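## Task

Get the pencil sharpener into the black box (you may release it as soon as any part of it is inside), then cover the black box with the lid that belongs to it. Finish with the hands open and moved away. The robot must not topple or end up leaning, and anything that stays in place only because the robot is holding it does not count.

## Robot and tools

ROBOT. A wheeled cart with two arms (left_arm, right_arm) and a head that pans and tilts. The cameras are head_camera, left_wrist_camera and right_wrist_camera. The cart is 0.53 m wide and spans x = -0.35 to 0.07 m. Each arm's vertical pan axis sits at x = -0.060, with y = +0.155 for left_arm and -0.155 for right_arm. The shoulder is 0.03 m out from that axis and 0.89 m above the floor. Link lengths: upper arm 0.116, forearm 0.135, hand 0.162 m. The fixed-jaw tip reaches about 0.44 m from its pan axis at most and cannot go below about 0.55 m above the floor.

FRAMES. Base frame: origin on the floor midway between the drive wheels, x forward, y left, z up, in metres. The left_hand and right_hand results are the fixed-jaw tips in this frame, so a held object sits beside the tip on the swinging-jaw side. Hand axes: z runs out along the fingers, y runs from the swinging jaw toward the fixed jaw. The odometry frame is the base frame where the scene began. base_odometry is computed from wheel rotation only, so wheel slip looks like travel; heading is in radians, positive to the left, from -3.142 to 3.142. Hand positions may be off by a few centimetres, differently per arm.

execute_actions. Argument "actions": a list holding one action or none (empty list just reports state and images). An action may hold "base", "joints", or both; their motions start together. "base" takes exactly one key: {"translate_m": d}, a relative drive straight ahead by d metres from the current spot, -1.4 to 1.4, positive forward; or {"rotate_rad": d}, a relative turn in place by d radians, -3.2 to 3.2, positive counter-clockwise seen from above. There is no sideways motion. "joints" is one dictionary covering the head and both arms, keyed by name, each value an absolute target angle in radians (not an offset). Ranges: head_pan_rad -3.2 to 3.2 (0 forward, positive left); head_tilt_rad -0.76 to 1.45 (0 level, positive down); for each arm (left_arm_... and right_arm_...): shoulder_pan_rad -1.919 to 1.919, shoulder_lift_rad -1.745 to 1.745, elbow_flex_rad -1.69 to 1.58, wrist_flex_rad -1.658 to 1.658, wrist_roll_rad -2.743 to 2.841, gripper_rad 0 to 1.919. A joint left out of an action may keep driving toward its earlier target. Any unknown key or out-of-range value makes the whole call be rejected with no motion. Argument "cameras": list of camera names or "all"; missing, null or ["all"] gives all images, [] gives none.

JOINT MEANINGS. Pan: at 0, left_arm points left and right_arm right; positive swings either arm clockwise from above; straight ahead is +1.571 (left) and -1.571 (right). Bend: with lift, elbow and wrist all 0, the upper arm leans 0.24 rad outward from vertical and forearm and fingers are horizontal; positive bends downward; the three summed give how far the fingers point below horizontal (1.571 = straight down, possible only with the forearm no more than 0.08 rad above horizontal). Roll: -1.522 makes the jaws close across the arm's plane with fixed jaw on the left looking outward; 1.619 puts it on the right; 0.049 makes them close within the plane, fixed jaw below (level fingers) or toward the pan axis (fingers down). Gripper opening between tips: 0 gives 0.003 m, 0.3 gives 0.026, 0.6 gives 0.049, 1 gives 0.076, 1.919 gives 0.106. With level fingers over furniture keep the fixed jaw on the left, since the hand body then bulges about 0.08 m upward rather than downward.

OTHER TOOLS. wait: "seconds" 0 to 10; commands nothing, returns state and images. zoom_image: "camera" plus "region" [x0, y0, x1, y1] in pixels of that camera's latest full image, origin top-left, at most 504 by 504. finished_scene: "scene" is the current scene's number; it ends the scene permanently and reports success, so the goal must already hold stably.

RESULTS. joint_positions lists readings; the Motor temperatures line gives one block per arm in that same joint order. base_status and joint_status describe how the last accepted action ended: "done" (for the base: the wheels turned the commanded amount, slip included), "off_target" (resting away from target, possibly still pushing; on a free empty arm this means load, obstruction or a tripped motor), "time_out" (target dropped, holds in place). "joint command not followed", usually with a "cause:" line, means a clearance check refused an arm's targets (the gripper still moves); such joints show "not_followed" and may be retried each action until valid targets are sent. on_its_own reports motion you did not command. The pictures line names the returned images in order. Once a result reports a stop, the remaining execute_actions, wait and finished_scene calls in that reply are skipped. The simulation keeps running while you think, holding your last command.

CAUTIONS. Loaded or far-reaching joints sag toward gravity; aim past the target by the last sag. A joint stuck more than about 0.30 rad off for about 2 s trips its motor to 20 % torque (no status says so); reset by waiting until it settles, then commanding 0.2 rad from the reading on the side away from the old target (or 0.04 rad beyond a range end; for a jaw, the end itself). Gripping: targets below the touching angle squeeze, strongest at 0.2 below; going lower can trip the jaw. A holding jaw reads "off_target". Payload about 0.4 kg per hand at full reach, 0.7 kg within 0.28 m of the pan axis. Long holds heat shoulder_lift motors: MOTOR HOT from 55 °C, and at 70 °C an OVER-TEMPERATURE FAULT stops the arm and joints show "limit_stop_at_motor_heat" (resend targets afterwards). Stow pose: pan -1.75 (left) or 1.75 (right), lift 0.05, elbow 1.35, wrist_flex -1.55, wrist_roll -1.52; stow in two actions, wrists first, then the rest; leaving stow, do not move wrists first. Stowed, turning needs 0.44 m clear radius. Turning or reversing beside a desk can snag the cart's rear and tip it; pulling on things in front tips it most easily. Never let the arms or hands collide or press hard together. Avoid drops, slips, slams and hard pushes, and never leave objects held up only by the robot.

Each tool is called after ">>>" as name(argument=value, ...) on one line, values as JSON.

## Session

>>> execute_actions(actions=[])

Scene clock: 0.00 s.
Motor temperatures (°C, as the motors report them): left_arm=[28 29 27 26 27] | right_arm=[27 27 28 30 28]
base_odometry: x=+0.000 y=+0.000 heading=+0.000 (m, m, rad; odometry frame)
base_status: not commanded
joint_positions: head_pan_rad=-0.020 head_tilt_rad=+0.021 left_arm_shoulder_pan_rad=-1.758 left_arm_shoulder_lift_rad=-0.008 left_arm_elbow_flex_rad=+1.321 left_arm_wrist_flex_rad=-1.534 left_arm_wrist_roll_rad=-1.546 left_arm_gripper_rad=+1.920 right_arm_shoulder_pan_rad=+1.744 right_arm_shoulder_lift_rad=+0.006 right_arm_elbow_flex_rad=+1.363 right_arm_wrist_flex_rad=-1.628 right_arm_wrist_roll_rad=-1.542 right_arm_gripper_rad=+1.920
joint_status: not commanded
left_hand: x=-0.3076 y=+0.1001 z=+0.9128 quat_wxyz=(-0.082, -0.623, -0.051, +0.776) (m; base frame)
right_hand: x=-0.3041 y=-0.1202 z=+0.9164 quat_wxyz=(-0.061, +0.607, -0.059, -0.790) (m; base frame)
pictures: head_camera, left_wrist_camera, right_wrist_camera
Images, in order (width x height): head_camera 644x476, left_wrist_camera 644x476, right_wrist_camera 644x476.

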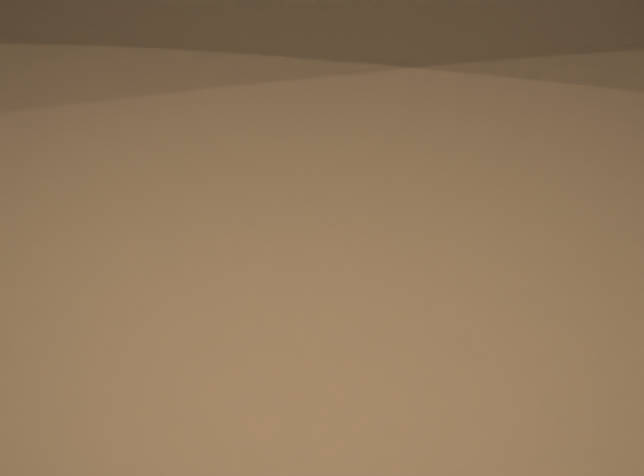

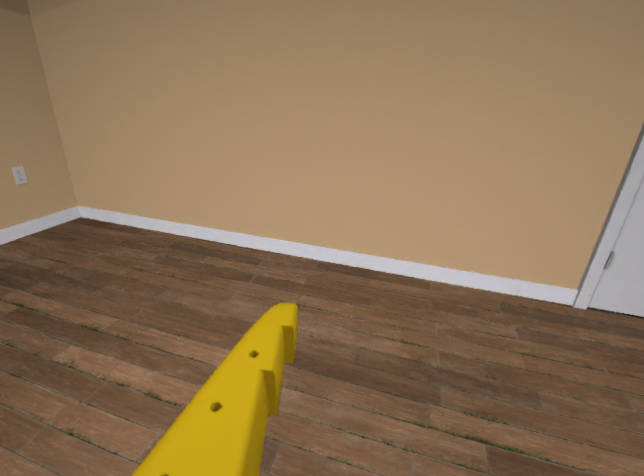

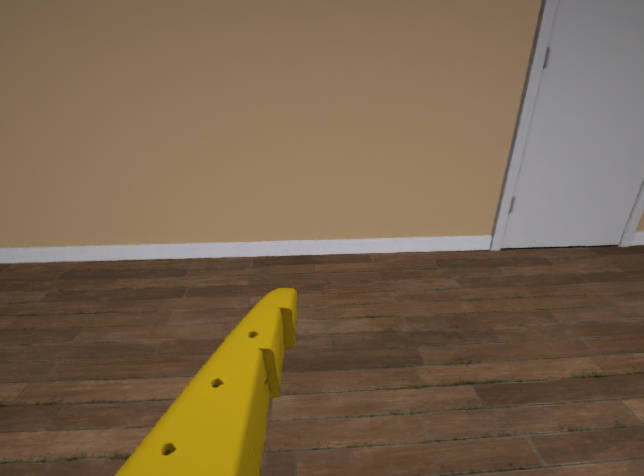

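>>> execute_actions(actions=[{"joints":{"head_pan_rad":1.6,"head_tilt_rad":0.45}}], cameras=["head_camera"])

Scene clock: 2.03 s.
Motor temperatures (°C, as the motors report them): left_arm=[28 29 27 26 27] | right_arm=[27 27 28 30 28]
base_odometry: x=+0.000 y=+0.000 heading=+0.000 (m, m, rad; odometry frame)
base_status: not commanded
joint_positions: head_pan_rad=+1.590 head_tilt_rad=+0.443 left_arm_shoulder_pan_rad=-1.758 left_arm_shoulder_lift_rad=-0.008 left_arm_elbow_flex_rad=+1.321 left_arm_wrist_flex_rad=-1.534 left_arm_wrist_roll_rad=-1.546 left_arm_gripper_rad=+1.920 right_arm_shoulder_pan_rad=+1.744 right_arm_shoulder_lift_rad=+0.006 right_arm_elbow_flex_rad=+1.363 right_arm_wrist_flex_rad=-1.628 right_arm_wrist_roll_rad=-1.542 right_arm_gripper_rad=+1.920
joint_status: all done
left_hand: x=-0.3076 y=+0.1001 z=+0.9128 quat_wxyz=(-0.082, -0.623, -0.051, +0.776) (m; base frame)
right_hand: x=-0.3041 y=-0.1202 z=+0.9164 quat_wxyz=(-0.061, +0.607, -0.059, -0.790) (m; base frame)
pictures: head_camera
Images, in order (width x height): head_camera 644x476.

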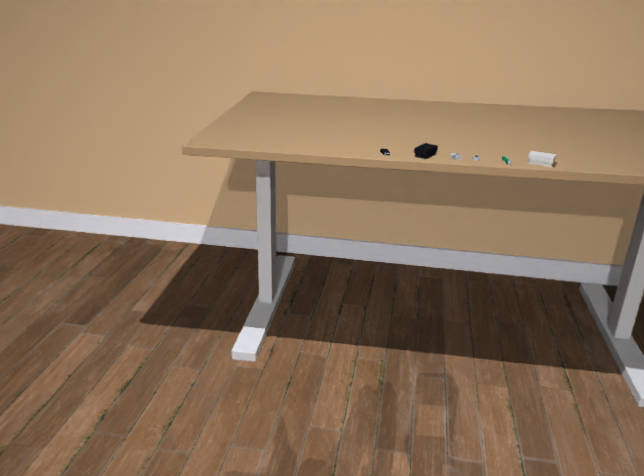

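>>> execute_actions(actions=[{"base":{"rotate_rad":1.6},"joints":{"head_pan_rad":-0.15,"head_tilt_rad":0.8,"left_arm_shoulder_pan_rad":0.6,"left_arm_shoulder_lift_rad":0.0,"left_arm_elbow_flex_rad":0.0,"right_arm_shoulder_pan_rad":-0.9,"right_arm_shoulder_lift_rad":0.0,"right_arm_elbow_flex_rad":0.0}}], cameras=[])

>>> execute_actions(actions=[{"base":{"translate_m":0.95},"joints":{"left_arm_wrist_flex_rad":1.4,"right_arm_wrist_flex_rad":1.4,"left_arm_shoulder_lift_rad":-0.2,"right_arm_shoulder_lift_rad":-0.2,"right_arm_wrist_roll_rad":0.05,"right_arm_gripper_rad":0.8,"left_arm_gripper_rad":0.3}}], cameras=["head_camera"])

Scene clock: 5.57 s.
Motor temperatures (°C, as the motors report them): left_arm=[28 29 27 26 27] | right_arm=[27 27 28 30 28]
base_odometry: x=-0.001 y=+0.000 heading=+1.599 (m, m, rad; odometry frame)
base_status: done
joint_positions: head_pan_rad=-0.140 head_tilt_rad=+0.795 left_arm_shoulder_pan_rad=+0.593 left_arm_shoulder_lift_rad=+0.009 left_arm_elbow_flex_rad=+0.036 left_arm_wrist_flex_rad=-1.534 left_arm_wrist_roll_rad=-1.546 left_arm_gripper_rad=+1.920 right_arm_shoulder_pan_rad=-0.893 right_arm_shoulder_lift_rad=+0.006 right_arm_elbow_flex_rad=+0.037 right_arm_wrist_flex_rad=-1.628 right_arm_wrist_roll_rad=-1.542 right_arm_gripper_rad=+1.920
joint_status: all done
left_hand: x=+0.0496 y=+0.3314 z=+1.1655 quat_wxyz=(+0.876, -0.019, +0.036, +0.480) (m; base frame)
right_hand: x=+0.0944 y=-0.2693 z=+1.1662 quat_wxyz=(+0.946, -0.002, -0.007, -0.323) (m; base frame)
pictures: none
No camera images: the call's "cameras" was empty. Leave "cameras" out to get every camera's image.

Scene clock: 11.23 s.
Motor temperatures (°C, as the motors report them): left_arm=[28 29 27 26 27] | right_arm=[27 27 28 30 28]
base_odometry: x=-0.028 y=+0.950 heading=+1.598 (m, m, rad; odometry frame)
base_status: done
joint_positions: head_pan_rad=-0.140 head_tilt_rad=+0.795 left_arm_shoulder_pan_rad=+0.595 left_arm_shoulder_lift_rad=-0.164 left_arm_elbow_flex_rad=+0.034 left_arm_wrist_flex_rad=+1.394 left_arm_wrist_roll_rad=-1.546 left_arm_gripper_rad=+0.308 right_arm_shoulder_pan_rad=-0.893 right_arm_shoulder_lift_rad=-0.161 right_arm_elbow_flex_rad=+0.036 right_arm_wrist_flex_rad=+1.395 right_arm_wrist_roll_rad=+0.041 right_arm_gripper_rad=+0.810
joint_status: all done
left_hand: x=+0.0575 y=+0.3425 z=+0.8792 quat_wxyz=(+0.134, -0.453, +0.878, +0.073) (m; base frame)
right_hand: x=+0.1059 y=-0.2890 z=+0.8759 quat_wxyz=(+0.065, -0.424, +0.893, -0.135) (m; base frame)
pictures: head_camera
Images, in order (width x height): head_camera 644x476.

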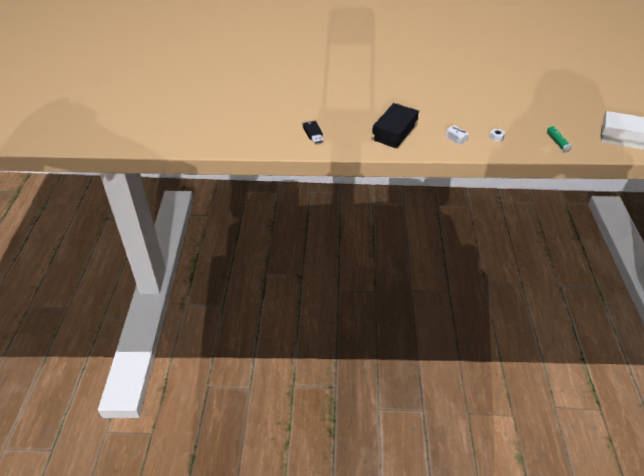

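>>> execute_actions(actions=[{"base":{"translate_m":0.36},"joints":{"head_pan_rad":0.0,"head_tilt_rad":1.0}}], cameras=[])

>>> execute_actions(actions=[{"base":{"rotate_rad":-0.165}}], cameras=["head_camera"])

Scene clock: 14.17 s.
Motor temperatures (°C, as the motors report them): left_arm=[28 29 27 26 27] | right_arm=[27 27 28 30 28]
base_odometry: x=-0.038 y=+1.310 heading=+1.595 (m, m, rad; odometry frame)
base_status: done
joint_positions: head_pan_rad=-0.010 head_tilt_rad=+0.995 left_arm_shoulder_pan_rad=+0.595 left_arm_shoulder_lift_rad=-0.164 left_arm_elbow_flex_rad=+0.034 left_arm_wrist_flex_rad=+1.394 left_arm_wrist_roll_rad=-1.546 left_arm_gripper_rad=+0.308 right_arm_shoulder_pan_rad=-0.893 right_arm_shoulder_lift_rad=-0.161 right_arm_elbow_flex_rad=+0.036 right_arm_wrist_flex_rad=+1.395 right_arm_wrist_roll_rad=+0.041 right_arm_gripper_rad=+0.810
joint_status: all done
left_hand: x=+0.0575 y=+0.3425 z=+0.8792 quat_wxyz=(+0.134, -0.453, +0.878, +0.073) (m; base frame)
right_hand: x=+0.1059 y=-0.2890 z=+0.8759 quat_wxyz=(+0.065, -0.424, +0.893, -0.135) (m; base frame)
pictures: none
No camera images: the call's "cameras" was empty. Leave "cameras" out to get every camera's image.

Scene clock: 15.07 s.
Motor temperatures (°C, as the motors report them): left_arm=[28 29 27 26 27] | right_arm=[27 27 28 30 28]
base_odometry: x=-0.038 y=+1.310 heading=+1.431 (m, m, rad; odometry frame)
base_status: done
joint_positions: head_pan_rad=-0.010 head_tilt_rad=+0.995 left_arm_shoulder_pan_rad=+0.596 left_arm_shoulder_lift_rad=-0.164 left_arm_elbow_flex_rad=+0.034 left_arm_wrist_flex_rad=+1.394 left_arm_wrist_roll_rad=-1.546 left_arm_gripper_rad=+0.308 right_arm_shoulder_pan_rad=-0.895 right_arm_shoulder_lift_rad=-0.161 right_arm_elbow_flex_rad=+0.036 right_arm_wrist_flex_rad=+1.395 right_arm_wrist_roll_rad=+0.041 right_arm_gripper_rad=+0.810
joint_status: not commanded
left_hand: x=+0.0578 y=+0.3423 z=+0.8792 quat_wxyz=(+0.134, -0.452, +0.879, +0.073) (m; base frame)
right_hand: x=+0.1061 y=-0.2887 z=+0.8759 quat_wxyz=(+0.065, -0.424, +0.893, -0.135) (m; base frame)
pictures: head_camera
Images, in order (width x height): head_camera 644x476.

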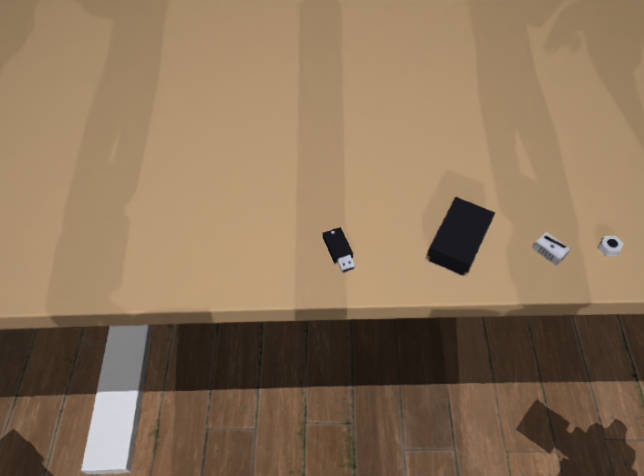

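>>> execute_actions(actions=[{"base":{"translate_m":0.16},"joints":{"right_arm_shoulder_pan_rad":-1.81,"right_arm_shoulder_lift_rad":0.32,"right_arm_elbow_flex_rad":0.0,"right_arm_wrist_flex_rad":1.24,"right_arm_wrist_roll_rad":-2.18,"right_arm_gripper_rad":0.7,"head_pan_rad":-0.2,"head_tilt_rad":1.2}}], cameras=["head_camera","right_wrist_camera"])

Scene clock: 18.37 s.
Motor temperatures (°C, as the motors report them): left_arm=[28 29 27 26 27] | right_arm=[27 27 28 30 28]
base_odometry: x=-0.015 y=+1.469 heading=+1.429 (m, m, rad; odometry frame)
base_status: done
joint_positions: head_pan_rad=-0.190 head_tilt_rad=+1.195 left_arm_shoulder_pan_rad=+0.596 left_arm_shoulder_lift_rad=-0.164 left_arm_elbow_flex_rad=+0.034 left_arm_wrist_flex_rad=+1.394 left_arm_wrist_roll_rad=-1.546 left_arm_gripper_rad=+0.308 right_arm_shoulder_pan_rad=-1.801 right_arm_shoulder_lift_rad=+0.327 right_arm_elbow_flex_rad=+0.034 right_arm_wrist_flex_rad=+1.246 right_arm_wrist_roll_rad=-2.171 right_arm_gripper_rad=+0.710
joint_status: all done
left_hand: x=+0.0578 y=+0.3423 z=+0.8792 quat_wxyz=(+0.134, -0.452, +0.879, +0.073) (m; base frame)
right_hand: x=+0.1526 y=-0.0987 z=+0.7882 quat_wxyz=(-0.017, +0.208, +0.978, -0.008) (m; base frame)
pictures: head_camera, right_wrist_camera
Images, in order (width x height): head_camera 644x476, right_wrist_camera 644x476.

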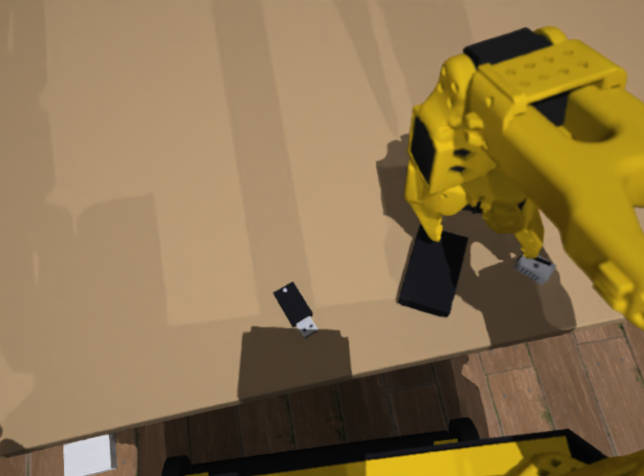

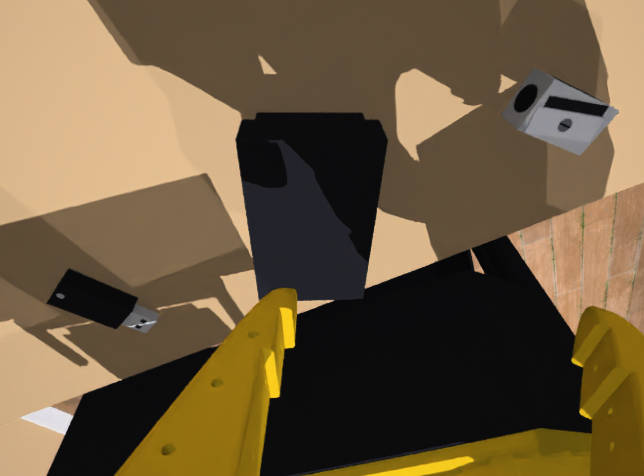

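>>> execute_actions(actions=[{"base":{"rotate_rad":0.06},"joints":{"right_arm_shoulder_pan_rad":-1.905,"right_arm_shoulder_lift_rad":0.35,"right_arm_elbow_flex_rad":0.18,"right_arm_wrist_flex_rad":1.036,"right_arm_wrist_roll_rad":-2.336}}], cameras=["head_camera","right_wrist_camera"])

Scene clock: 20.07 s.
Motor temperatures (°C, as the motors report them): left_arm=[28 29 27 26 27] | right_arm=[27 27 28 30 28]
base_odometry: x=-0.015 y=+1.469 heading=+1.490 (m, m, rad; odometry frame)
base_status: done
joint_positions: head_pan_rad=-0.190 head_tilt_rad=+1.195 left_arm_shoulder_pan_rad=+0.596 left_arm_shoulder_lift_rad=-0.164 left_arm_elbow_flex_rad=+0.034 left_arm_wrist_flex_rad=+1.394 left_arm_wrist_roll_rad=-1.546 left_arm_gripper_rad=+0.308 right_arm_shoulder_pan_rad=-1.898 right_arm_shoulder_lift_rad=+0.355 right_arm_elbow_flex_rad=+0.180 right_arm_wrist_flex_rad=+1.041 right_arm_wrist_roll_rad=-2.327 right_arm_gripper_rad=+0.710
joint_status: all done
left_hand: x=+0.0578 y=+0.3423 z=+0.8792 quat_wxyz=(+0.134, -0.452, +0.879, +0.073) (m; base frame)
right_hand: x=+0.1459 y=-0.0794 z=+0.7650 quat_wxyz=(-0.002, +0.237, +0.972, -0.001) (m; base frame)
pictures: head_camera, right_wrist_camera
Images, in order (width x height): head_camera 644x476, right_wrist_camera 644x476.

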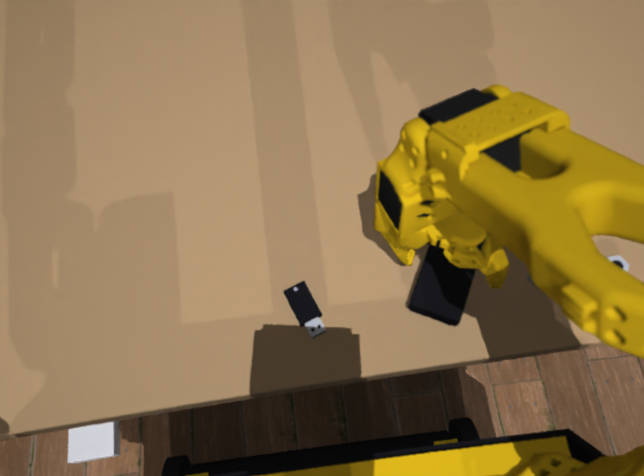

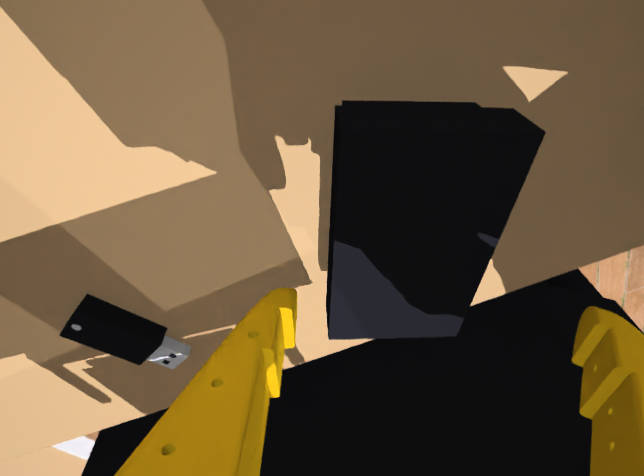

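>>> execute_actions(actions=[{"joints":{"right_arm_shoulder_pan_rad":-1.875,"right_arm_shoulder_lift_rad":0.512,"right_arm_elbow_flex_rad":0.205,"right_arm_wrist_flex_rad":0.85,"right_arm_gripper_rad":0.64}}], cameras=["right_wrist_camera"])

Scene clock: 21.10 s.
Motor temperatures (°C, as the motors report them): left_arm=[28 29 27 26 27] | right_arm=[27 27 28 30 28]
base_odometry: x=-0.015 y=+1.469 heading=+1.490 (m, m, rad; odometry frame)
base_status: not commanded
joint_positions: head_pan_rad=-0.190 head_tilt_rad=+1.195 left_arm_shoulder_pan_rad=+0.596 left_arm_shoulder_lift_rad=-0.164 left_arm_elbow_flex_rad=+0.034 left_arm_wrist_flex_rad=+1.394 left_arm_wrist_roll_rad=-1.546 left_arm_gripper_rad=+0.308 right_arm_shoulder_pan_rad=-1.883 right_arm_shoulder_lift_rad=+0.513 right_arm_elbow_flex_rad=+0.204 right_arm_wrist_flex_rad=+0.863 right_arm_wrist_roll_rad=-2.327 right_arm_gripper_rad=+0.650
joint_status: all done
left_hand: x=+0.0578 y=+0.3423 z=+0.8792 quat_wxyz=(+0.134, -0.452, +0.879, +0.073) (m; base frame)
right_hand: x=+0.1470 y=-0.0826 z=+0.7331 quat_wxyz=(-0.004, +0.244, +0.970, -0.002) (m; base frame)
pictures: right_wrist_camera
Images, in order (width x height): right_wrist_camera 644x476.

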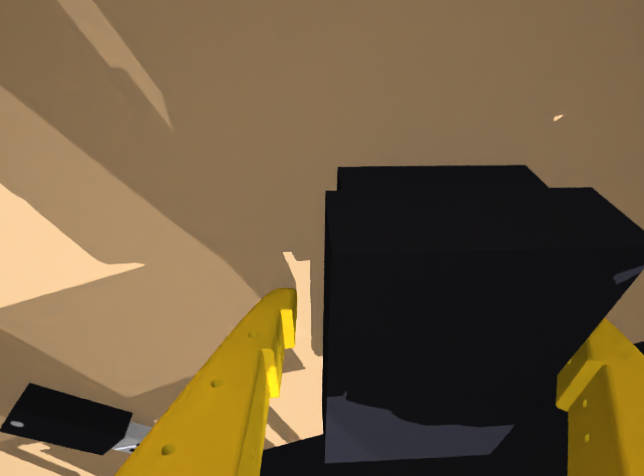

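>>> execute_actions(actions=[{"joints":{"right_arm_gripper_rad":0.33}}], cameras=["right_wrist_camera"])

>>> execute_actions(actions=[{"joints":{"right_arm_shoulder_lift_rad":0.345,"right_arm_wrist_flex_rad":0.99}}], cameras=["right_wrist_camera","head_camera"])

Scene clock: 22.23 s.
Motor temperatures (°C, as the motors report them): left_arm=[28 29 27 26 27] | right_arm=[27 27 28 30 28]
base_odometry: x=-0.015 y=+1.469 heading=+1.490 (m, m, rad; odometry frame)
base_status: not commanded
joint_positions: head_pan_rad=-0.190 head_tilt_rad=+1.195 left_arm_shoulder_pan_rad=+0.596 left_arm_shoulder_lift_rad=-0.164 left_arm_elbow_flex_rad=+0.034 left_arm_wrist_flex_rad=+1.394 left_arm_wrist_roll_rad=-1.546 left_arm_gripper_rad=+0.308 right_arm_shoulder_pan_rad=-1.883 right_arm_shoulder_lift_rad=+0.513 right_arm_elbow_flex_rad=+0.204 right_arm_wrist_flex_rad=+0.863 right_arm_wrist_roll_rad=-2.327 right_arm_gripper_rad=+0.439
joint_status: right_arm_gripper_rad off_target (ended at +0.439, target +0.330)
left_hand: x=+0.0578 y=+0.3423 z=+0.8792 quat_wxyz=(+0.134, -0.452, +0.879, +0.073) (m; base frame)
right_hand: x=+0.1470 y=-0.0826 z=+0.7331 quat_wxyz=(-0.004, +0.244, +0.970, -0.002) (m; base frame)
pictures: right_wrist_camera
Images, in order (width x height): right_wrist_camera 644x476.

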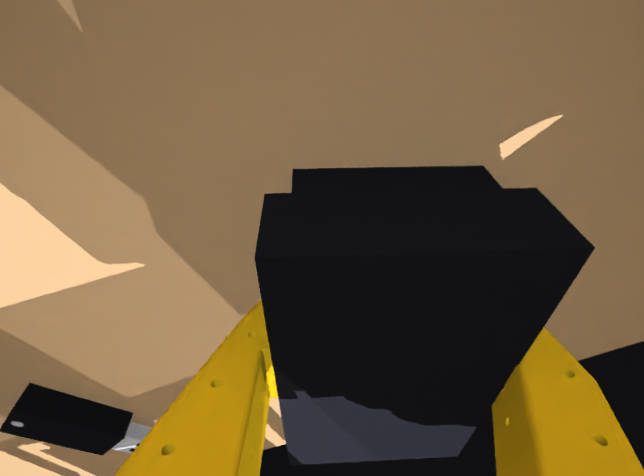

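Scene clock: 23.03 s.
Motor temperatures (°C, as the motors report them): left_arm=[28 29 27 26 27] | right_arm=[27 27 28 30 28]
base_odometry: x=-0.015 y=+1.469 heading=+1.490 (m, m, rad; odometry frame)
base_status: not commanded
joint_positions: head_pan_rad=-0.190 head_tilt_rad=+1.195 left_arm_shoulder_pan_rad=+0.596 left_arm_shoulder_lift_rad=-0.164 left_arm_elbow_flex_rad=+0.034 left_arm_wrist_flex_rad=+1.394 left_arm_wrist_roll_rad=-1.546 left_arm_gripper_rad=+0.308 right_arm_shoulder_pan_rad=-1.883 right_arm_shoulder_lift_rad=+0.396 right_arm_elbow_flex_rad=+0.204 right_arm_wrist_flex_rad=+0.984 right_arm_wrist_roll_rad=-2.327 right_arm_gripper_rad=+0.439
joint_status: all done
left_hand: x=+0.0578 y=+0.3423 z=+0.8792 quat_wxyz=(+0.134, -0.452, +0.879, +0.073) (m; base frame)
right_hand: x=+0.1451 y=-0.0832 z=+0.7545 quat_wxyz=(-0.006, +0.244, +0.970, -0.004) (m; base frame)
pictures: head_camera, right_wrist_camera
Images, in order (width x height): head_camera 644x476, right_wrist_camera 644x476.

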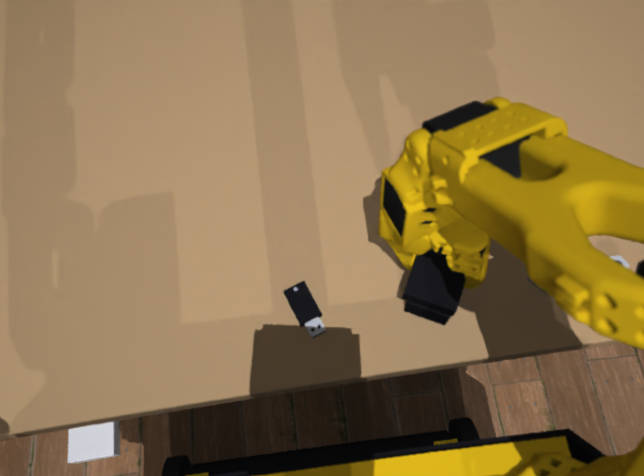

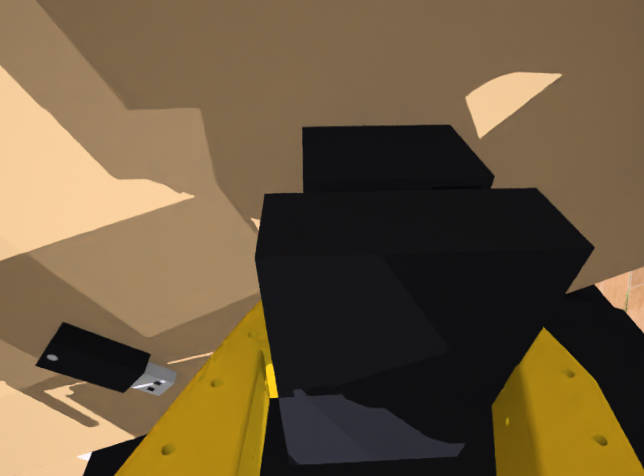

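>>> execute_actions(actions=[{"joints":{"right_arm_elbow_flex_rad":-0.635,"right_arm_wrist_flex_rad":1.172,"right_arm_shoulder_pan_rad":-1.44,"right_arm_wrist_roll_rad":-0.19,"head_pan_rad":-0.45,"head_tilt_rad":1.1}}], cameras=[])

>>> execute_actions(actions=[{"joints":{"right_arm_shoulder_lift_rad":0.92}}], cameras=["right_wrist_camera","head_camera"])

Scene clock: 26.63 s.
Motor temperatures (°C, as the motors report them): left_arm=[28 29 27 26 27] | right_arm=[27 27 28 30 28]
base_odometry: x=-0.015 y=+1.469 heading=+1.490 (m, m, rad; odometry frame)
base_status: not commanded
joint_positions: head_pan_rad=-0.440 head_tilt_rad=+1.115 left_arm_shoulder_pan_rad=+0.596 left_arm_shoulder_lift_rad=-0.164 left_arm_elbow_flex_rad=+0.034 left_arm_wrist_flex_rad=+1.394 left_arm_wrist_roll_rad=-1.546 left_arm_gripper_rad=+0.308 right_arm_shoulder_pan_rad=-1.448 right_arm_shoulder_lift_rad=+0.396 right_arm_elbow_flex_rad=-0.590 right_arm_wrist_flex_rad=+1.170 right_arm_wrist_roll_rad=-0.198 right_arm_gripper_rad=+0.439
joint_status: all done
left_hand: x=+0.0578 y=+0.3423 z=+0.8792 quat_wxyz=(+0.134, -0.452, +0.879, +0.073) (m; base frame)
right_hand: x=+0.2525 y=-0.1919 z=+0.8809 quat_wxyz=(+0.220, -0.540, +0.789, -0.194) (m; base frame)
pictures: none
No camera images: the call's "cameras" was empty. Leave "cameras" out to get every camera's image.

Scene clock: 27.77 s.
Motor temperatures (°C, as the motors report them): left_arm=[28 29 27 26 27] | right_arm=[27 27 28 30 28]
base_odometry: x=-0.015 y=+1.469 heading=+1.490 (m, m, rad; odometry frame)
base_status: not commanded
joint_positions: head_pan_rad=-0.440 head_tilt_rad=+1.115 left_arm_shoulder_pan_rad=+0.596 left_arm_shoulder_lift_rad=-0.164 left_arm_elbow_flex_rad=+0.034 left_arm_wrist_flex_rad=+1.394 left_arm_wrist_roll_rad=-1.546 left_arm_gripper_rad=+0.308 right_arm_shoulder_pan_rad=-1.448 right_arm_shoulder_lift_rad=+0.934 right_arm_elbow_flex_rad=-0.598 right_arm_wrist_flex_rad=+1.170 right_arm_wrist_roll_rad=-0.198 right_arm_gripper_rad=+0.439
joint_status: all done
left_hand: x=+0.0578 y=+0.3423 z=+0.8792 quat_wxyz=(+0.134, -0.452, +0.879, +0.073) (m; base frame)
right_hand: x=+0.2075 y=-0.1864 z=+0.7380 quat_wxyz=(+0.024, -0.565, +0.824, -0.021) (m; base frame)
pictures: head_camera, right_wrist_camera
Images, in order (width x height): head_camera 644x476, right_wrist_camera 644x476.

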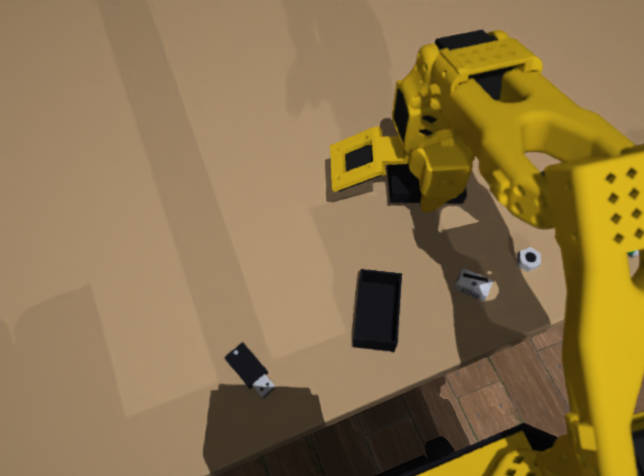

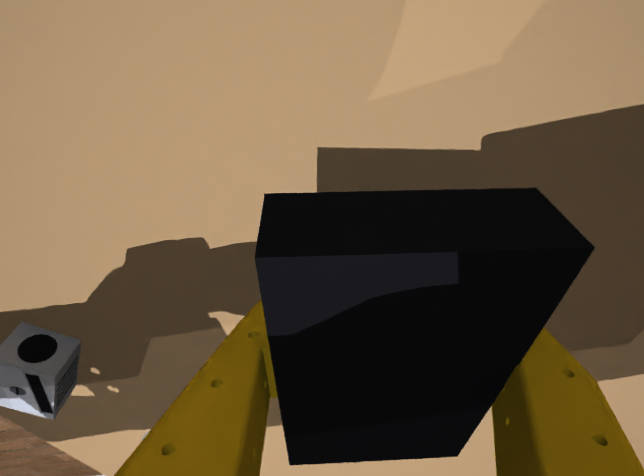

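>>> execute_actions(actions=[{"joints":{"right_arm_shoulder_lift_rad":0.965}}], cameras=["right_wrist_camera"])

Scene clock: 28.53 s.
Motor temperatures (°C, as the motors report them): left_arm=[28 29 27 26 27] | right_arm=[27 27 28 30 28]
base_odometry: x=-0.015 y=+1.469 heading=+1.490 (m, m, rad; odometry frame)
base_status: not commanded
joint_positions: head_pan_rad=-0.440 head_tilt_rad=+1.115 left_arm_shoulder_pan_rad=+0.596 left_arm_shoulder_lift_rad=-0.164 left_arm_elbow_flex_rad=+0.034 left_arm_wrist_flex_rad=+1.394 left_arm_wrist_roll_rad=-1.546 left_arm_gripper_rad=+0.308 right_arm_shoulder_pan_rad=-1.448 right_arm_shoulder_lift_rad=+0.956 right_arm_elbow_flex_rad=-0.621 right_arm_wrist_flex_rad=+1.170 right_arm_wrist_roll_rad=-0.198 right_arm_gripper_rad=+0.439
joint_status: all done
left_hand: x=+0.0578 y=+0.3423 z=+0.8792 quat_wxyz=(+0.134, -0.452, +0.879, +0.073) (m; base frame)
right_hand: x=+0.2087 y=-0.1865 z=+0.7359 quat_wxyz=(+0.025, -0.565, +0.824, -0.022) (m; base frame)
pictures: right_wrist_camera
Images, in order (width x height): right_wrist_camera 644x476.

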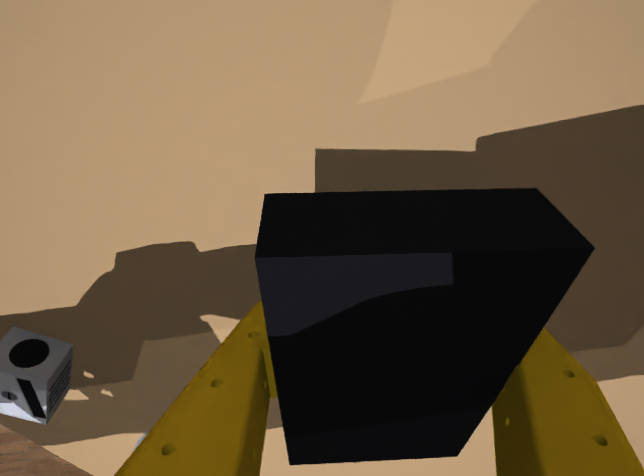

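>>> execute_actions(actions=[{"joints":{"right_arm_gripper_rad":0.51,"right_arm_shoulder_lift_rad":0.94}}], cameras=["right_wrist_camera"])

Scene clock: 29.43 s.
Motor temperatures (°C, as the motors report them): left_arm=[28 29 27 26 27] | right_arm=[27 27 28 30 28]
base_odometry: x=-0.015 y=+1.469 heading=+1.490 (m, m, rad; odometry frame)
base_status: not commanded
joint_positions: head_pan_rad=-0.440 head_tilt_rad=+1.115 left_arm_shoulder_pan_rad=+0.596 left_arm_shoulder_lift_rad=-0.164 left_arm_elbow_flex_rad=+0.034 left_arm_wrist_flex_rad=+1.394 left_arm_wrist_roll_rad=-1.546 left_arm_gripper_rad=+0.308 right_arm_shoulder_pan_rad=-1.448 right_arm_shoulder_lift_rad=+0.956 right_arm_elbow_flex_rad=-0.621 right_arm_wrist_flex_rad=+1.170 right_arm_wrist_roll_rad=-0.198 right_arm_gripper_rad=+0.499
joint_status: all done
left_hand: x=+0.0578 y=+0.3423 z=+0.8792 quat_wxyz=(+0.134, -0.452, +0.879, +0.073) (m; base frame)
right_hand: x=+0.2087 y=-0.1865 z=+0.7359 quat_wxyz=(+0.025, -0.565, +0.824, -0.022) (m; base frame)
pictures: right_wrist_camera
Images, in order (width x height): right_wrist_camera 644x476.

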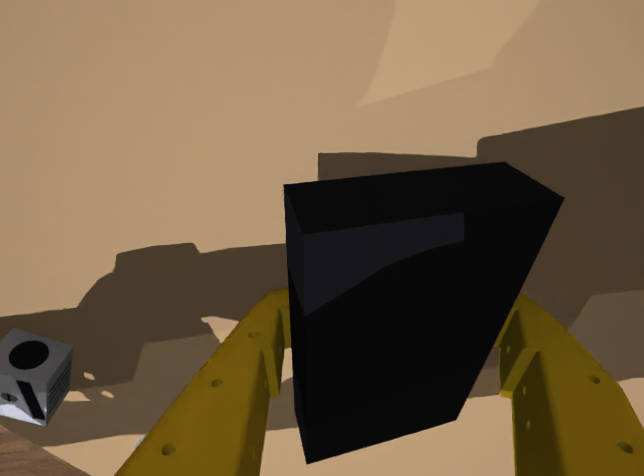

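>>> execute_actions(actions=[{"joints":{"right_arm_gripper_rad":0.72,"right_arm_wrist_flex_rad":1.225,"right_arm_shoulder_lift_rad":0.91}}], cameras=["right_wrist_camera"])

Scene clock: 30.20 s.
Motor temperatures (°C, as the motors report them): left_arm=[28 29 27 26 27] | right_arm=[27 27 28 30 28]
base_odometry: x=-0.015 y=+1.469 heading=+1.490 (m, m, rad; odometry frame)
base_status: not commanded
joint_positions: head_pan_rad=-0.440 head_tilt_rad=+1.115 left_arm_shoulder_pan_rad=+0.596 left_arm_shoulder_lift_rad=-0.164 left_arm_elbow_flex_rad=+0.034 left_arm_wrist_flex_rad=+1.394 left_arm_wrist_roll_rad=-1.546 left_arm_gripper_rad=+0.308 right_arm_shoulder_pan_rad=-1.448 right_arm_shoulder_lift_rad=+0.954 right_arm_elbow_flex_rad=-0.621 right_arm_wrist_flex_rad=+1.219 right_arm_wrist_roll_rad=-0.198 right_arm_gripper_rad=+0.709
joint_status: all done
left_hand: x=+0.0578 y=+0.3423 z=+0.8792 quat_wxyz=(+0.134, -0.452, +0.879, +0.073) (m; base frame)
right_hand: x=+0.2011 y=-0.1856 z=+0.7363 quat_wxyz=(+0.007, -0.565, +0.825, -0.006) (m; base frame)
pictures: right_wrist_camera
Images, in order (width x height): right_wrist_camera 644x476.

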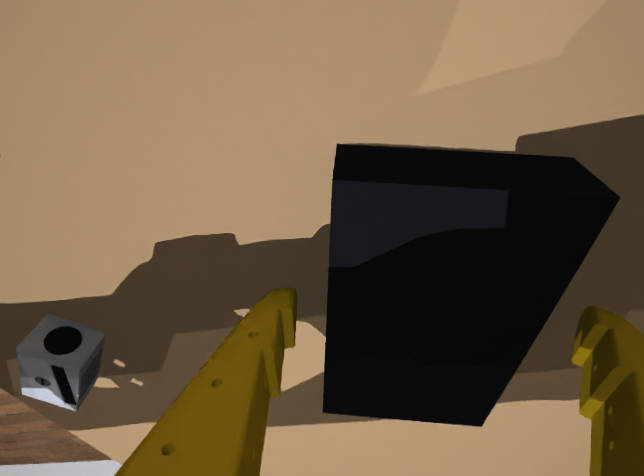

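>>> execute_actions(actions=[{"joints":{"right_arm_wrist_flex_rad":1.35,"right_arm_shoulder_lift_rad":0.78}}], cameras=[])

>>> execute_actions(actions=[{"joints":{"right_arm_shoulder_pan_rad":-1.497,"right_arm_shoulder_lift_rad":0.06,"right_arm_elbow_flex_rad":0.455,"right_arm_wrist_flex_rad":1.013,"right_arm_wrist_roll_rad":-0.25,"right_arm_gripper_rad":0.45}}], cameras=["right_wrist_camera","head_camera"])

Scene clock: 31.67 s.
Motor temperatures (°C, as the motors report them): left_arm=[28 29 27 26 27] | right_arm=[27 27 28 30 28]
base_odometry: x=-0.015 y=+1.469 heading=+1.490 (m, m, rad; odometry frame)
base_status: not commanded
joint_positions: head_pan_rad=-0.440 head_tilt_rad=+1.115 left_arm_shoulder_pan_rad=+0.596 left_arm_shoulder_lift_rad=-0.164 left_arm_elbow_flex_rad=+0.034 left_arm_wrist_flex_rad=+1.394 left_arm_wrist_roll_rad=-1.546 left_arm_gripper_rad=+0.308 right_arm_shoulder_pan_rad=-1.448 right_arm_shoulder_lift_rad=+0.844 right_arm_elbow_flex_rad=-0.621 right_arm_wrist_flex_rad=+1.343 right_arm_wrist_roll_rad=-0.198 right_arm_gripper_rad=+0.710
joint_status: all done
left_hand: x=+0.0578 y=+0.3423 z=+0.8792 quat_wxyz=(+0.134, -0.452, +0.879, +0.073) (m; base frame)
right_hand: x=+0.1971 y=-0.1851 z=+0.7625 quat_wxyz=(+0.002, -0.565, +0.825, -0.002) (m; base frame)
pictures: none
No camera images: the call's "cameras" was empty. Leave "cameras" out to get every camera's image.

Scene clock: 33.10 s.
Motor temperatures (°C, as the motors report them): left_arm=[28 29 27 26 27] | right_arm=[27 27 28 30 28]
base_odometry: x=-0.015 y=+1.469 heading=+1.490 (m, m, rad; odometry frame)
base_status: not commanded
joint_positions: head_pan_rad=-0.440 head_tilt_rad=+1.115 left_arm_shoulder_pan_rad=+0.596 left_arm_shoulder_lift_rad=-0.164 left_arm_elbow_flex_rad=+0.034 left_arm_wrist_flex_rad=+1.394 left_arm_wrist_roll_rad=-1.546 left_arm_gripper_rad=+0.308 right_arm_shoulder_pan_rad=-1.488 right_arm_shoulder_lift_rad=+0.103 right_arm_elbow_flex_rad=+0.454 right_arm_wrist_flex_rad=+1.019 right_arm_wrist_roll_rad=-0.243 right_arm_gripper_rad=+0.460
joint_status: all done
left_hand: x=+0.0578 y=+0.3423 z=+0.8792 quat_wxyz=(+0.134, -0.452, +0.879, +0.073) (m; base frame)
right_hand: x=+0.1180 y=-0.1678 z=+0.7756 quat_wxyz=(-0.002, -0.563, +0.826, +0.002) (m; base frame)
pictures: head_camera, right_wrist_camera
Images, in order (width x height): head_camera 644x476, right_wrist_camera 644x476.

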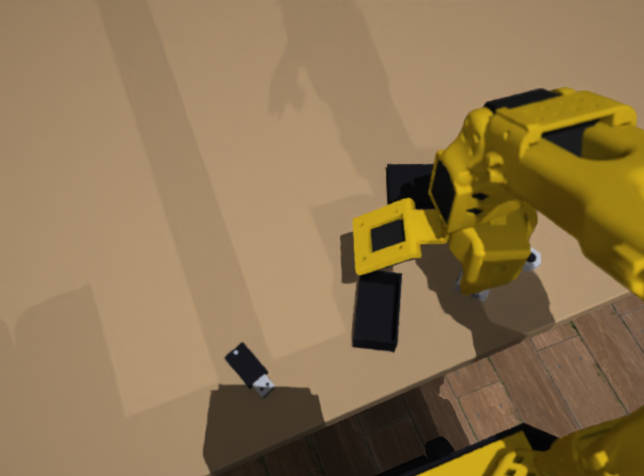

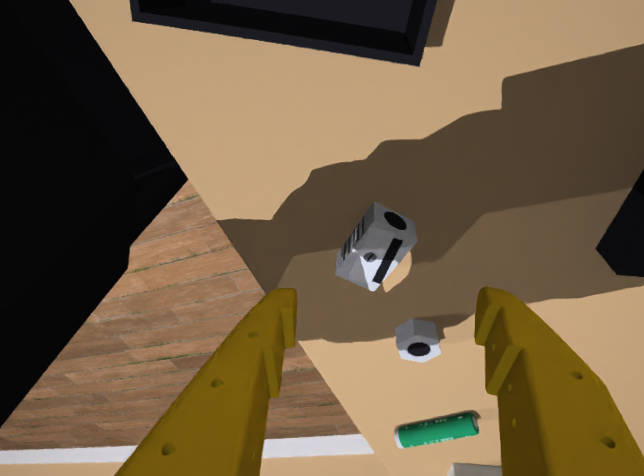

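>>> execute_actions(actions=[])

Scene clock: 33.83 s.
Motor temperatures (°C, as the motors report them): left_arm=[28 29 27 26 27] | right_arm=[27 27 28 30 28]
base_odometry: x=-0.015 y=+1.469 heading=+1.490 (m, m, rad; odometry frame)
base_status: not commanded
joint_positions: head_pan_rad=-0.440 head_tilt_rad=+1.115 left_arm_shoulder_pan_rad=+0.596 left_arm_shoulder_lift_rad=-0.164 left_arm_elbow_flex_rad=+0.034 left_arm_wrist_flex_rad=+1.394 left_arm_wrist_roll_rad=-1.546 left_arm_gripper_rad=+0.308 right_arm_shoulder_pan_rad=-1.488 right_arm_shoulder_lift_rad=+0.103 right_arm_elbow_flex_rad=+0.454 right_arm_wrist_flex_rad=+1.019 right_arm_wrist_roll_rad=-0.243 right_arm_gripper_rad=+0.460
joint_status: all done
left_hand: x=+0.0578 y=+0.3423 z=+0.8792 quat_wxyz=(+0.134, -0.452, +0.879, +0.073) (m; base frame)
right_hand: x=+0.1180 y=-0.1678 z=+0.7756 quat_wxyz=(-0.002, -0.563, +0.826, +0.002) (m; base frame)
pictures: head_camera, left_wrist_camera, right_wrist_camera
Images, in order (width x height): head_camera 644x476, left_wrist_camera 644x476, right_wrist_camera 644x476.

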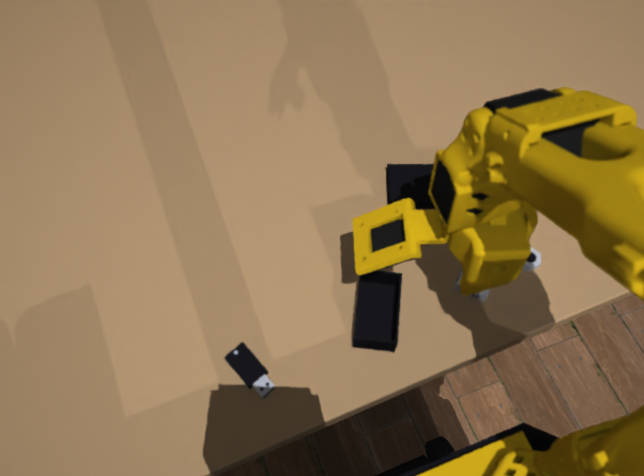

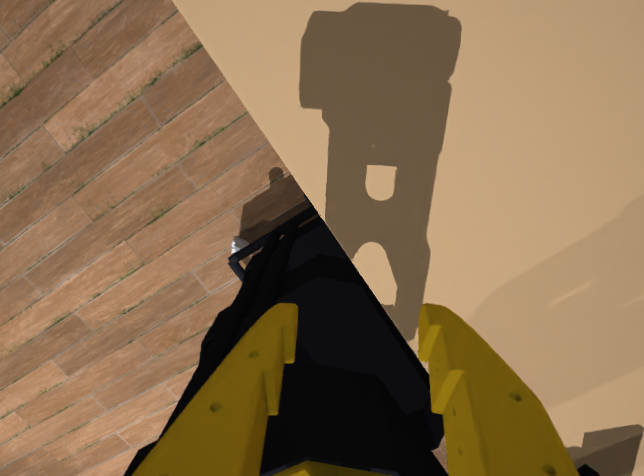

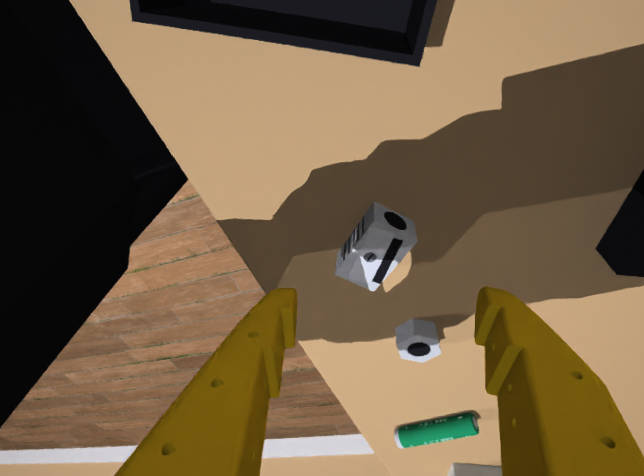

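>>> execute_actions(actions=[{"joints":{"right_arm_shoulder_pan_rad":-1.436,"right_arm_shoulder_lift_rad":0.228,"right_arm_elbow_flex_rad":0.375,"right_arm_wrist_flex_rad":0.918,"right_arm_wrist_roll_rad":-0.63,"right_arm_gripper_rad":0.38}}], cameras=["right_wrist_camera"])

Scene clock: 35.93 s.
Motor temperatures (°C, as the motors report them): left_arm=[28 29 27 26 27] | right_arm=[27 27 28 30 28]
base_odometry: x=-0.015 y=+1.469 heading=+1.490 (m, m, rad; odometry frame)
base_status: not commanded
joint_positions: head_pan_rad=-0.440 head_tilt_rad=+1.115 left_arm_shoulder_pan_rad=+0.596 left_arm_shoulder_lift_rad=-0.164 left_arm_elbow_flex_rad=+0.034 left_arm_wrist_flex_rad=+1.394 left_arm_wrist_roll_rad=-1.546 left_arm_gripper_rad=+0.308 right_arm_shoulder_pan_rad=-1.444 right_arm_shoulder_lift_rad=+0.230 right_arm_elbow_flex_rad=+0.408 right_arm_wrist_flex_rad=+0.924 right_arm_wrist_roll_rad=-0.622 right_arm_gripper_rad=+0.390
joint_status: all done
left_hand: x=+0.0578 y=+0.3423 z=+0.8792 quat_wxyz=(+0.134, -0.452, +0.879, +0.073) (m; base frame)
right_hand: x=+0.1287 y=-0.1745 z=+0.7604 quat_wxyz=(+0.003, -0.377, +0.926, -0.002) (m; base frame)
pictures: right_wrist_camera
Images, in order (width x height): right_wrist_camera 644x476.

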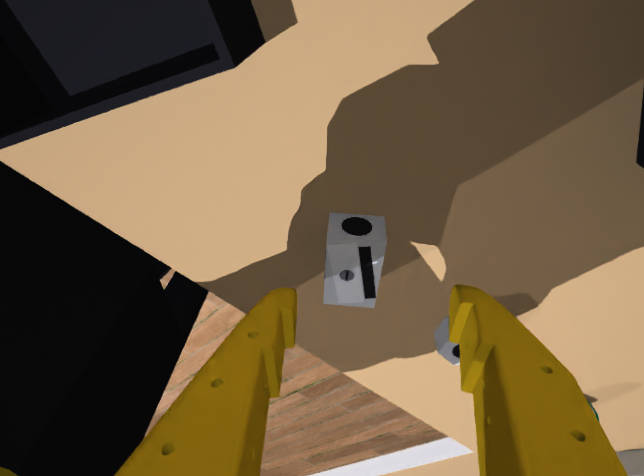

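>>> execute_actions(actions=[{"joints":{"right_arm_shoulder_lift_rad":0.357,"right_arm_elbow_flex_rad":0.42,"right_arm_wrist_flex_rad":0.775,"right_arm_gripper_rad":0.33}}], cameras=["right_wrist_camera"])

Scene clock: 38.17 s.
Motor temperatures (°C, as the motors report them): left_arm=[28 29 27 26 27] | right_arm=[27 27 28 30 28]
base_odometry: x=-0.015 y=+1.469 heading=+1.490 (m, m, rad; odometry frame)
base_status: not commanded
joint_positions: head_pan_rad=-0.440 head_tilt_rad=+1.115 left_arm_shoulder_pan_rad=+0.596 left_arm_shoulder_lift_rad=-0.164 left_arm_elbow_flex_rad=+0.034 left_arm_wrist_flex_rad=+1.394 left_arm_wrist_roll_rad=-1.546 left_arm_gripper_rad=+0.308 right_arm_shoulder_pan_rad=-1.444 right_arm_shoulder_lift_rad=+0.361 right_arm_elbow_flex_rad=+0.419 right_arm_wrist_flex_rad=+0.781 right_arm_wrist_roll_rad=-0.622 right_arm_gripper_rad=+0.340
joint_status: all done
left_hand: x=+0.0578 y=+0.3423 z=+0.8792 quat_wxyz=(+0.134, -0.452, +0.879, +0.073) (m; base frame)
right_hand: x=+0.1301 y=-0.1747 z=+0.7377 quat_wxyz=(+0.004, -0.377, +0.926, -0.002) (m; base frame)
pictures: right_wrist_camera
Images, in order (width x height): right_wrist_camera 644x476.

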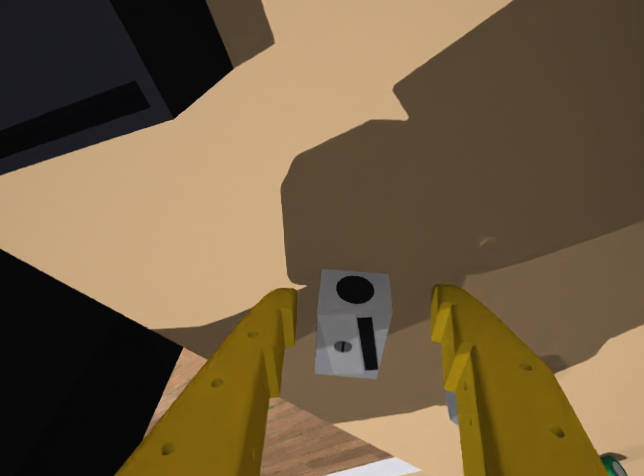

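>>> execute_actions(actions=[{"joints":{"right_arm_gripper_rad":0.0}}], cameras=["right_wrist_camera"])

Scene clock: 38.97 s.
Motor temperatures (°C, as the motors report them): left_arm=[28 29 27 26 27] | right_arm=[27 27 28 30 28]
base_odometry: x=-0.015 y=+1.469 heading=+1.490 (m, m, rad; odometry frame)
base_status: not commanded
joint_positions: head_pan_rad=-0.440 head_tilt_rad=+1.115 left_arm_shoulder_pan_rad=+0.596 left_arm_shoulder_lift_rad=-0.164 left_arm_elbow_flex_rad=+0.034 left_arm_wrist_flex_rad=+1.394 left_arm_wrist_roll_rad=-1.546 left_arm_gripper_rad=+0.308 right_arm_shoulder_pan_rad=-1.444 right_arm_shoulder_lift_rad=+0.361 right_arm_elbow_flex_rad=+0.419 right_arm_wrist_flex_rad=+0.781 right_arm_wrist_roll_rad=-0.622 right_arm_gripper_rad=+0.168
joint_status: right_arm_gripper_rad off_target (ended at +0.168, target +0.000)
left_hand: x=+0.0578 y=+0.3423 z=+0.8792 quat_wxyz=(+0.134, -0.452, +0.879, +0.073) (m; base frame)
right_hand: x=+0.1301 y=-0.1747 z=+0.7377 quat_wxyz=(+0.004, -0.377, +0.926, -0.002) (m; base frame)
pictures: right_wrist_camera
Images, in order (width x height): right_wrist_camera 644x476.

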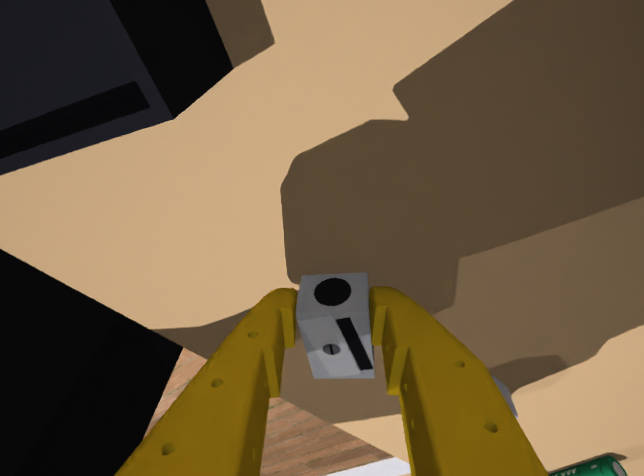

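>>> execute_actions(actions=[{"joints":{"right_arm_shoulder_lift_rad":0.29,"right_arm_elbow_flex_rad":0.075,"right_arm_wrist_flex_rad":1.125}}], cameras=[])

>>> execute_actions(actions=[{"base":{"translate_m":-0.02},"joints":{"right_arm_shoulder_pan_rad":-1.904,"right_arm_wrist_roll_rad":-0.774,"right_arm_shoulder_lift_rad":0.34}}], cameras=["head_camera","right_wrist_camera"])

Scene clock: 41.23 s.
Motor temperatures (°C, as the motors report them): left_arm=[28 29 27 26 27] | right_arm=[27 27 28 30 28]
base_odometry: x=-0.015 y=+1.469 heading=+1.490 (m, m, rad; odometry frame)
base_status: not commanded
joint_positions: head_pan_rad=-0.440 head_tilt_rad=+1.115 left_arm_shoulder_pan_rad=+0.596 left_arm_shoulder_lift_rad=-0.164 left_arm_elbow_flex_rad=+0.034 left_arm_wrist_flex_rad=+1.394 left_arm_wrist_roll_rad=-1.546 left_arm_gripper_rad=+0.308 right_arm_shoulder_pan_rad=-1.444 right_arm_shoulder_lift_rad=+0.341 right_arm_elbow_flex_rad=+0.111 right_arm_wrist_flex_rad=+1.117 right_arm_wrist_roll_rad=-0.622 right_arm_gripper_rad=+0.168
joint_status: all done
left_hand: x=+0.0578 y=+0.3423 z=+0.8792 quat_wxyz=(+0.134, -0.452, +0.879, +0.073) (m; base frame)
right_hand: x=+0.1509 y=-0.1773 z=+0.7760 quat_wxyz=(+0.001, -0.377, +0.926, +0.000) (m; base frame)
pictures: none
No camera images: the call's "cameras" was empty. Leave "cameras" out to get every camera's image.

Scene clock: 42.30 s.
Motor temperatures (°C, as the motors report them): left_arm=[28 29 27 26 27] | right_arm=[27 27 28 30 28]
base_odometry: x=-0.016 y=+1.449 heading=+1.489 (m, m, rad; odometry frame)
base_status: done
joint_positions: head_pan_rad=-0.440 head_tilt_rad=+1.115 left_arm_shoulder_pan_rad=+0.596 left_arm_shoulder_lift_rad=-0.164 left_arm_elbow_flex_rad=+0.034 left_arm_wrist_flex_rad=+1.394 left_arm_wrist_roll_rad=-1.546 left_arm_gripper_rad=+0.308 right_arm_shoulder_pan_rad=-1.896 right_arm_shoulder_lift_rad=+0.345 right_arm_elbow_flex_rad=+0.109 right_arm_wrist_flex_rad=+1.119 right_arm_wrist_roll_rad=-0.766 right_arm_gripper_rad=+0.168
joint_status: all done
left_hand: x=+0.0578 y=+0.3423 z=+0.8792 quat_wxyz=(+0.134, -0.452, +0.879, +0.073) (m; base frame)
right_hand: x=+0.1394 y=-0.0820 z=+0.7753 quat_wxyz=(-0.001, -0.515, +0.857, +0.000) (m; base frame)
pictures: head_camera, right_wrist_camera
Images, in order (width x height): head_camera 644x476, right_wrist_camera 644x476.

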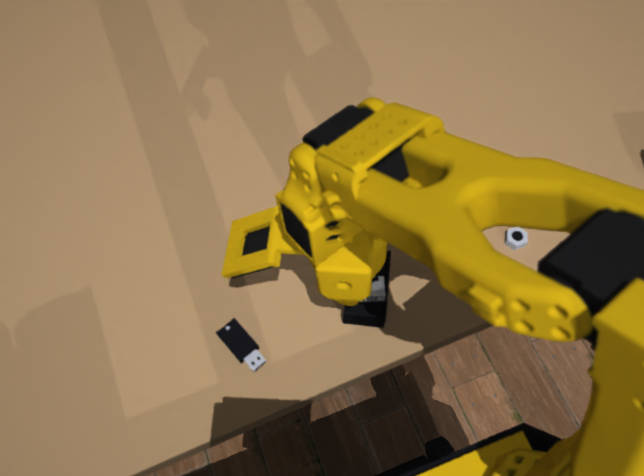

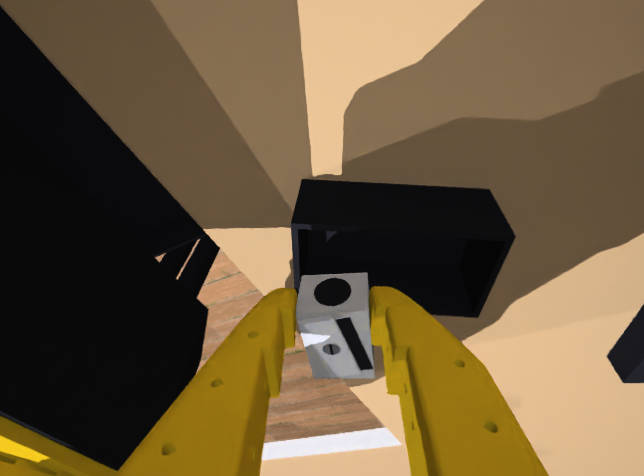

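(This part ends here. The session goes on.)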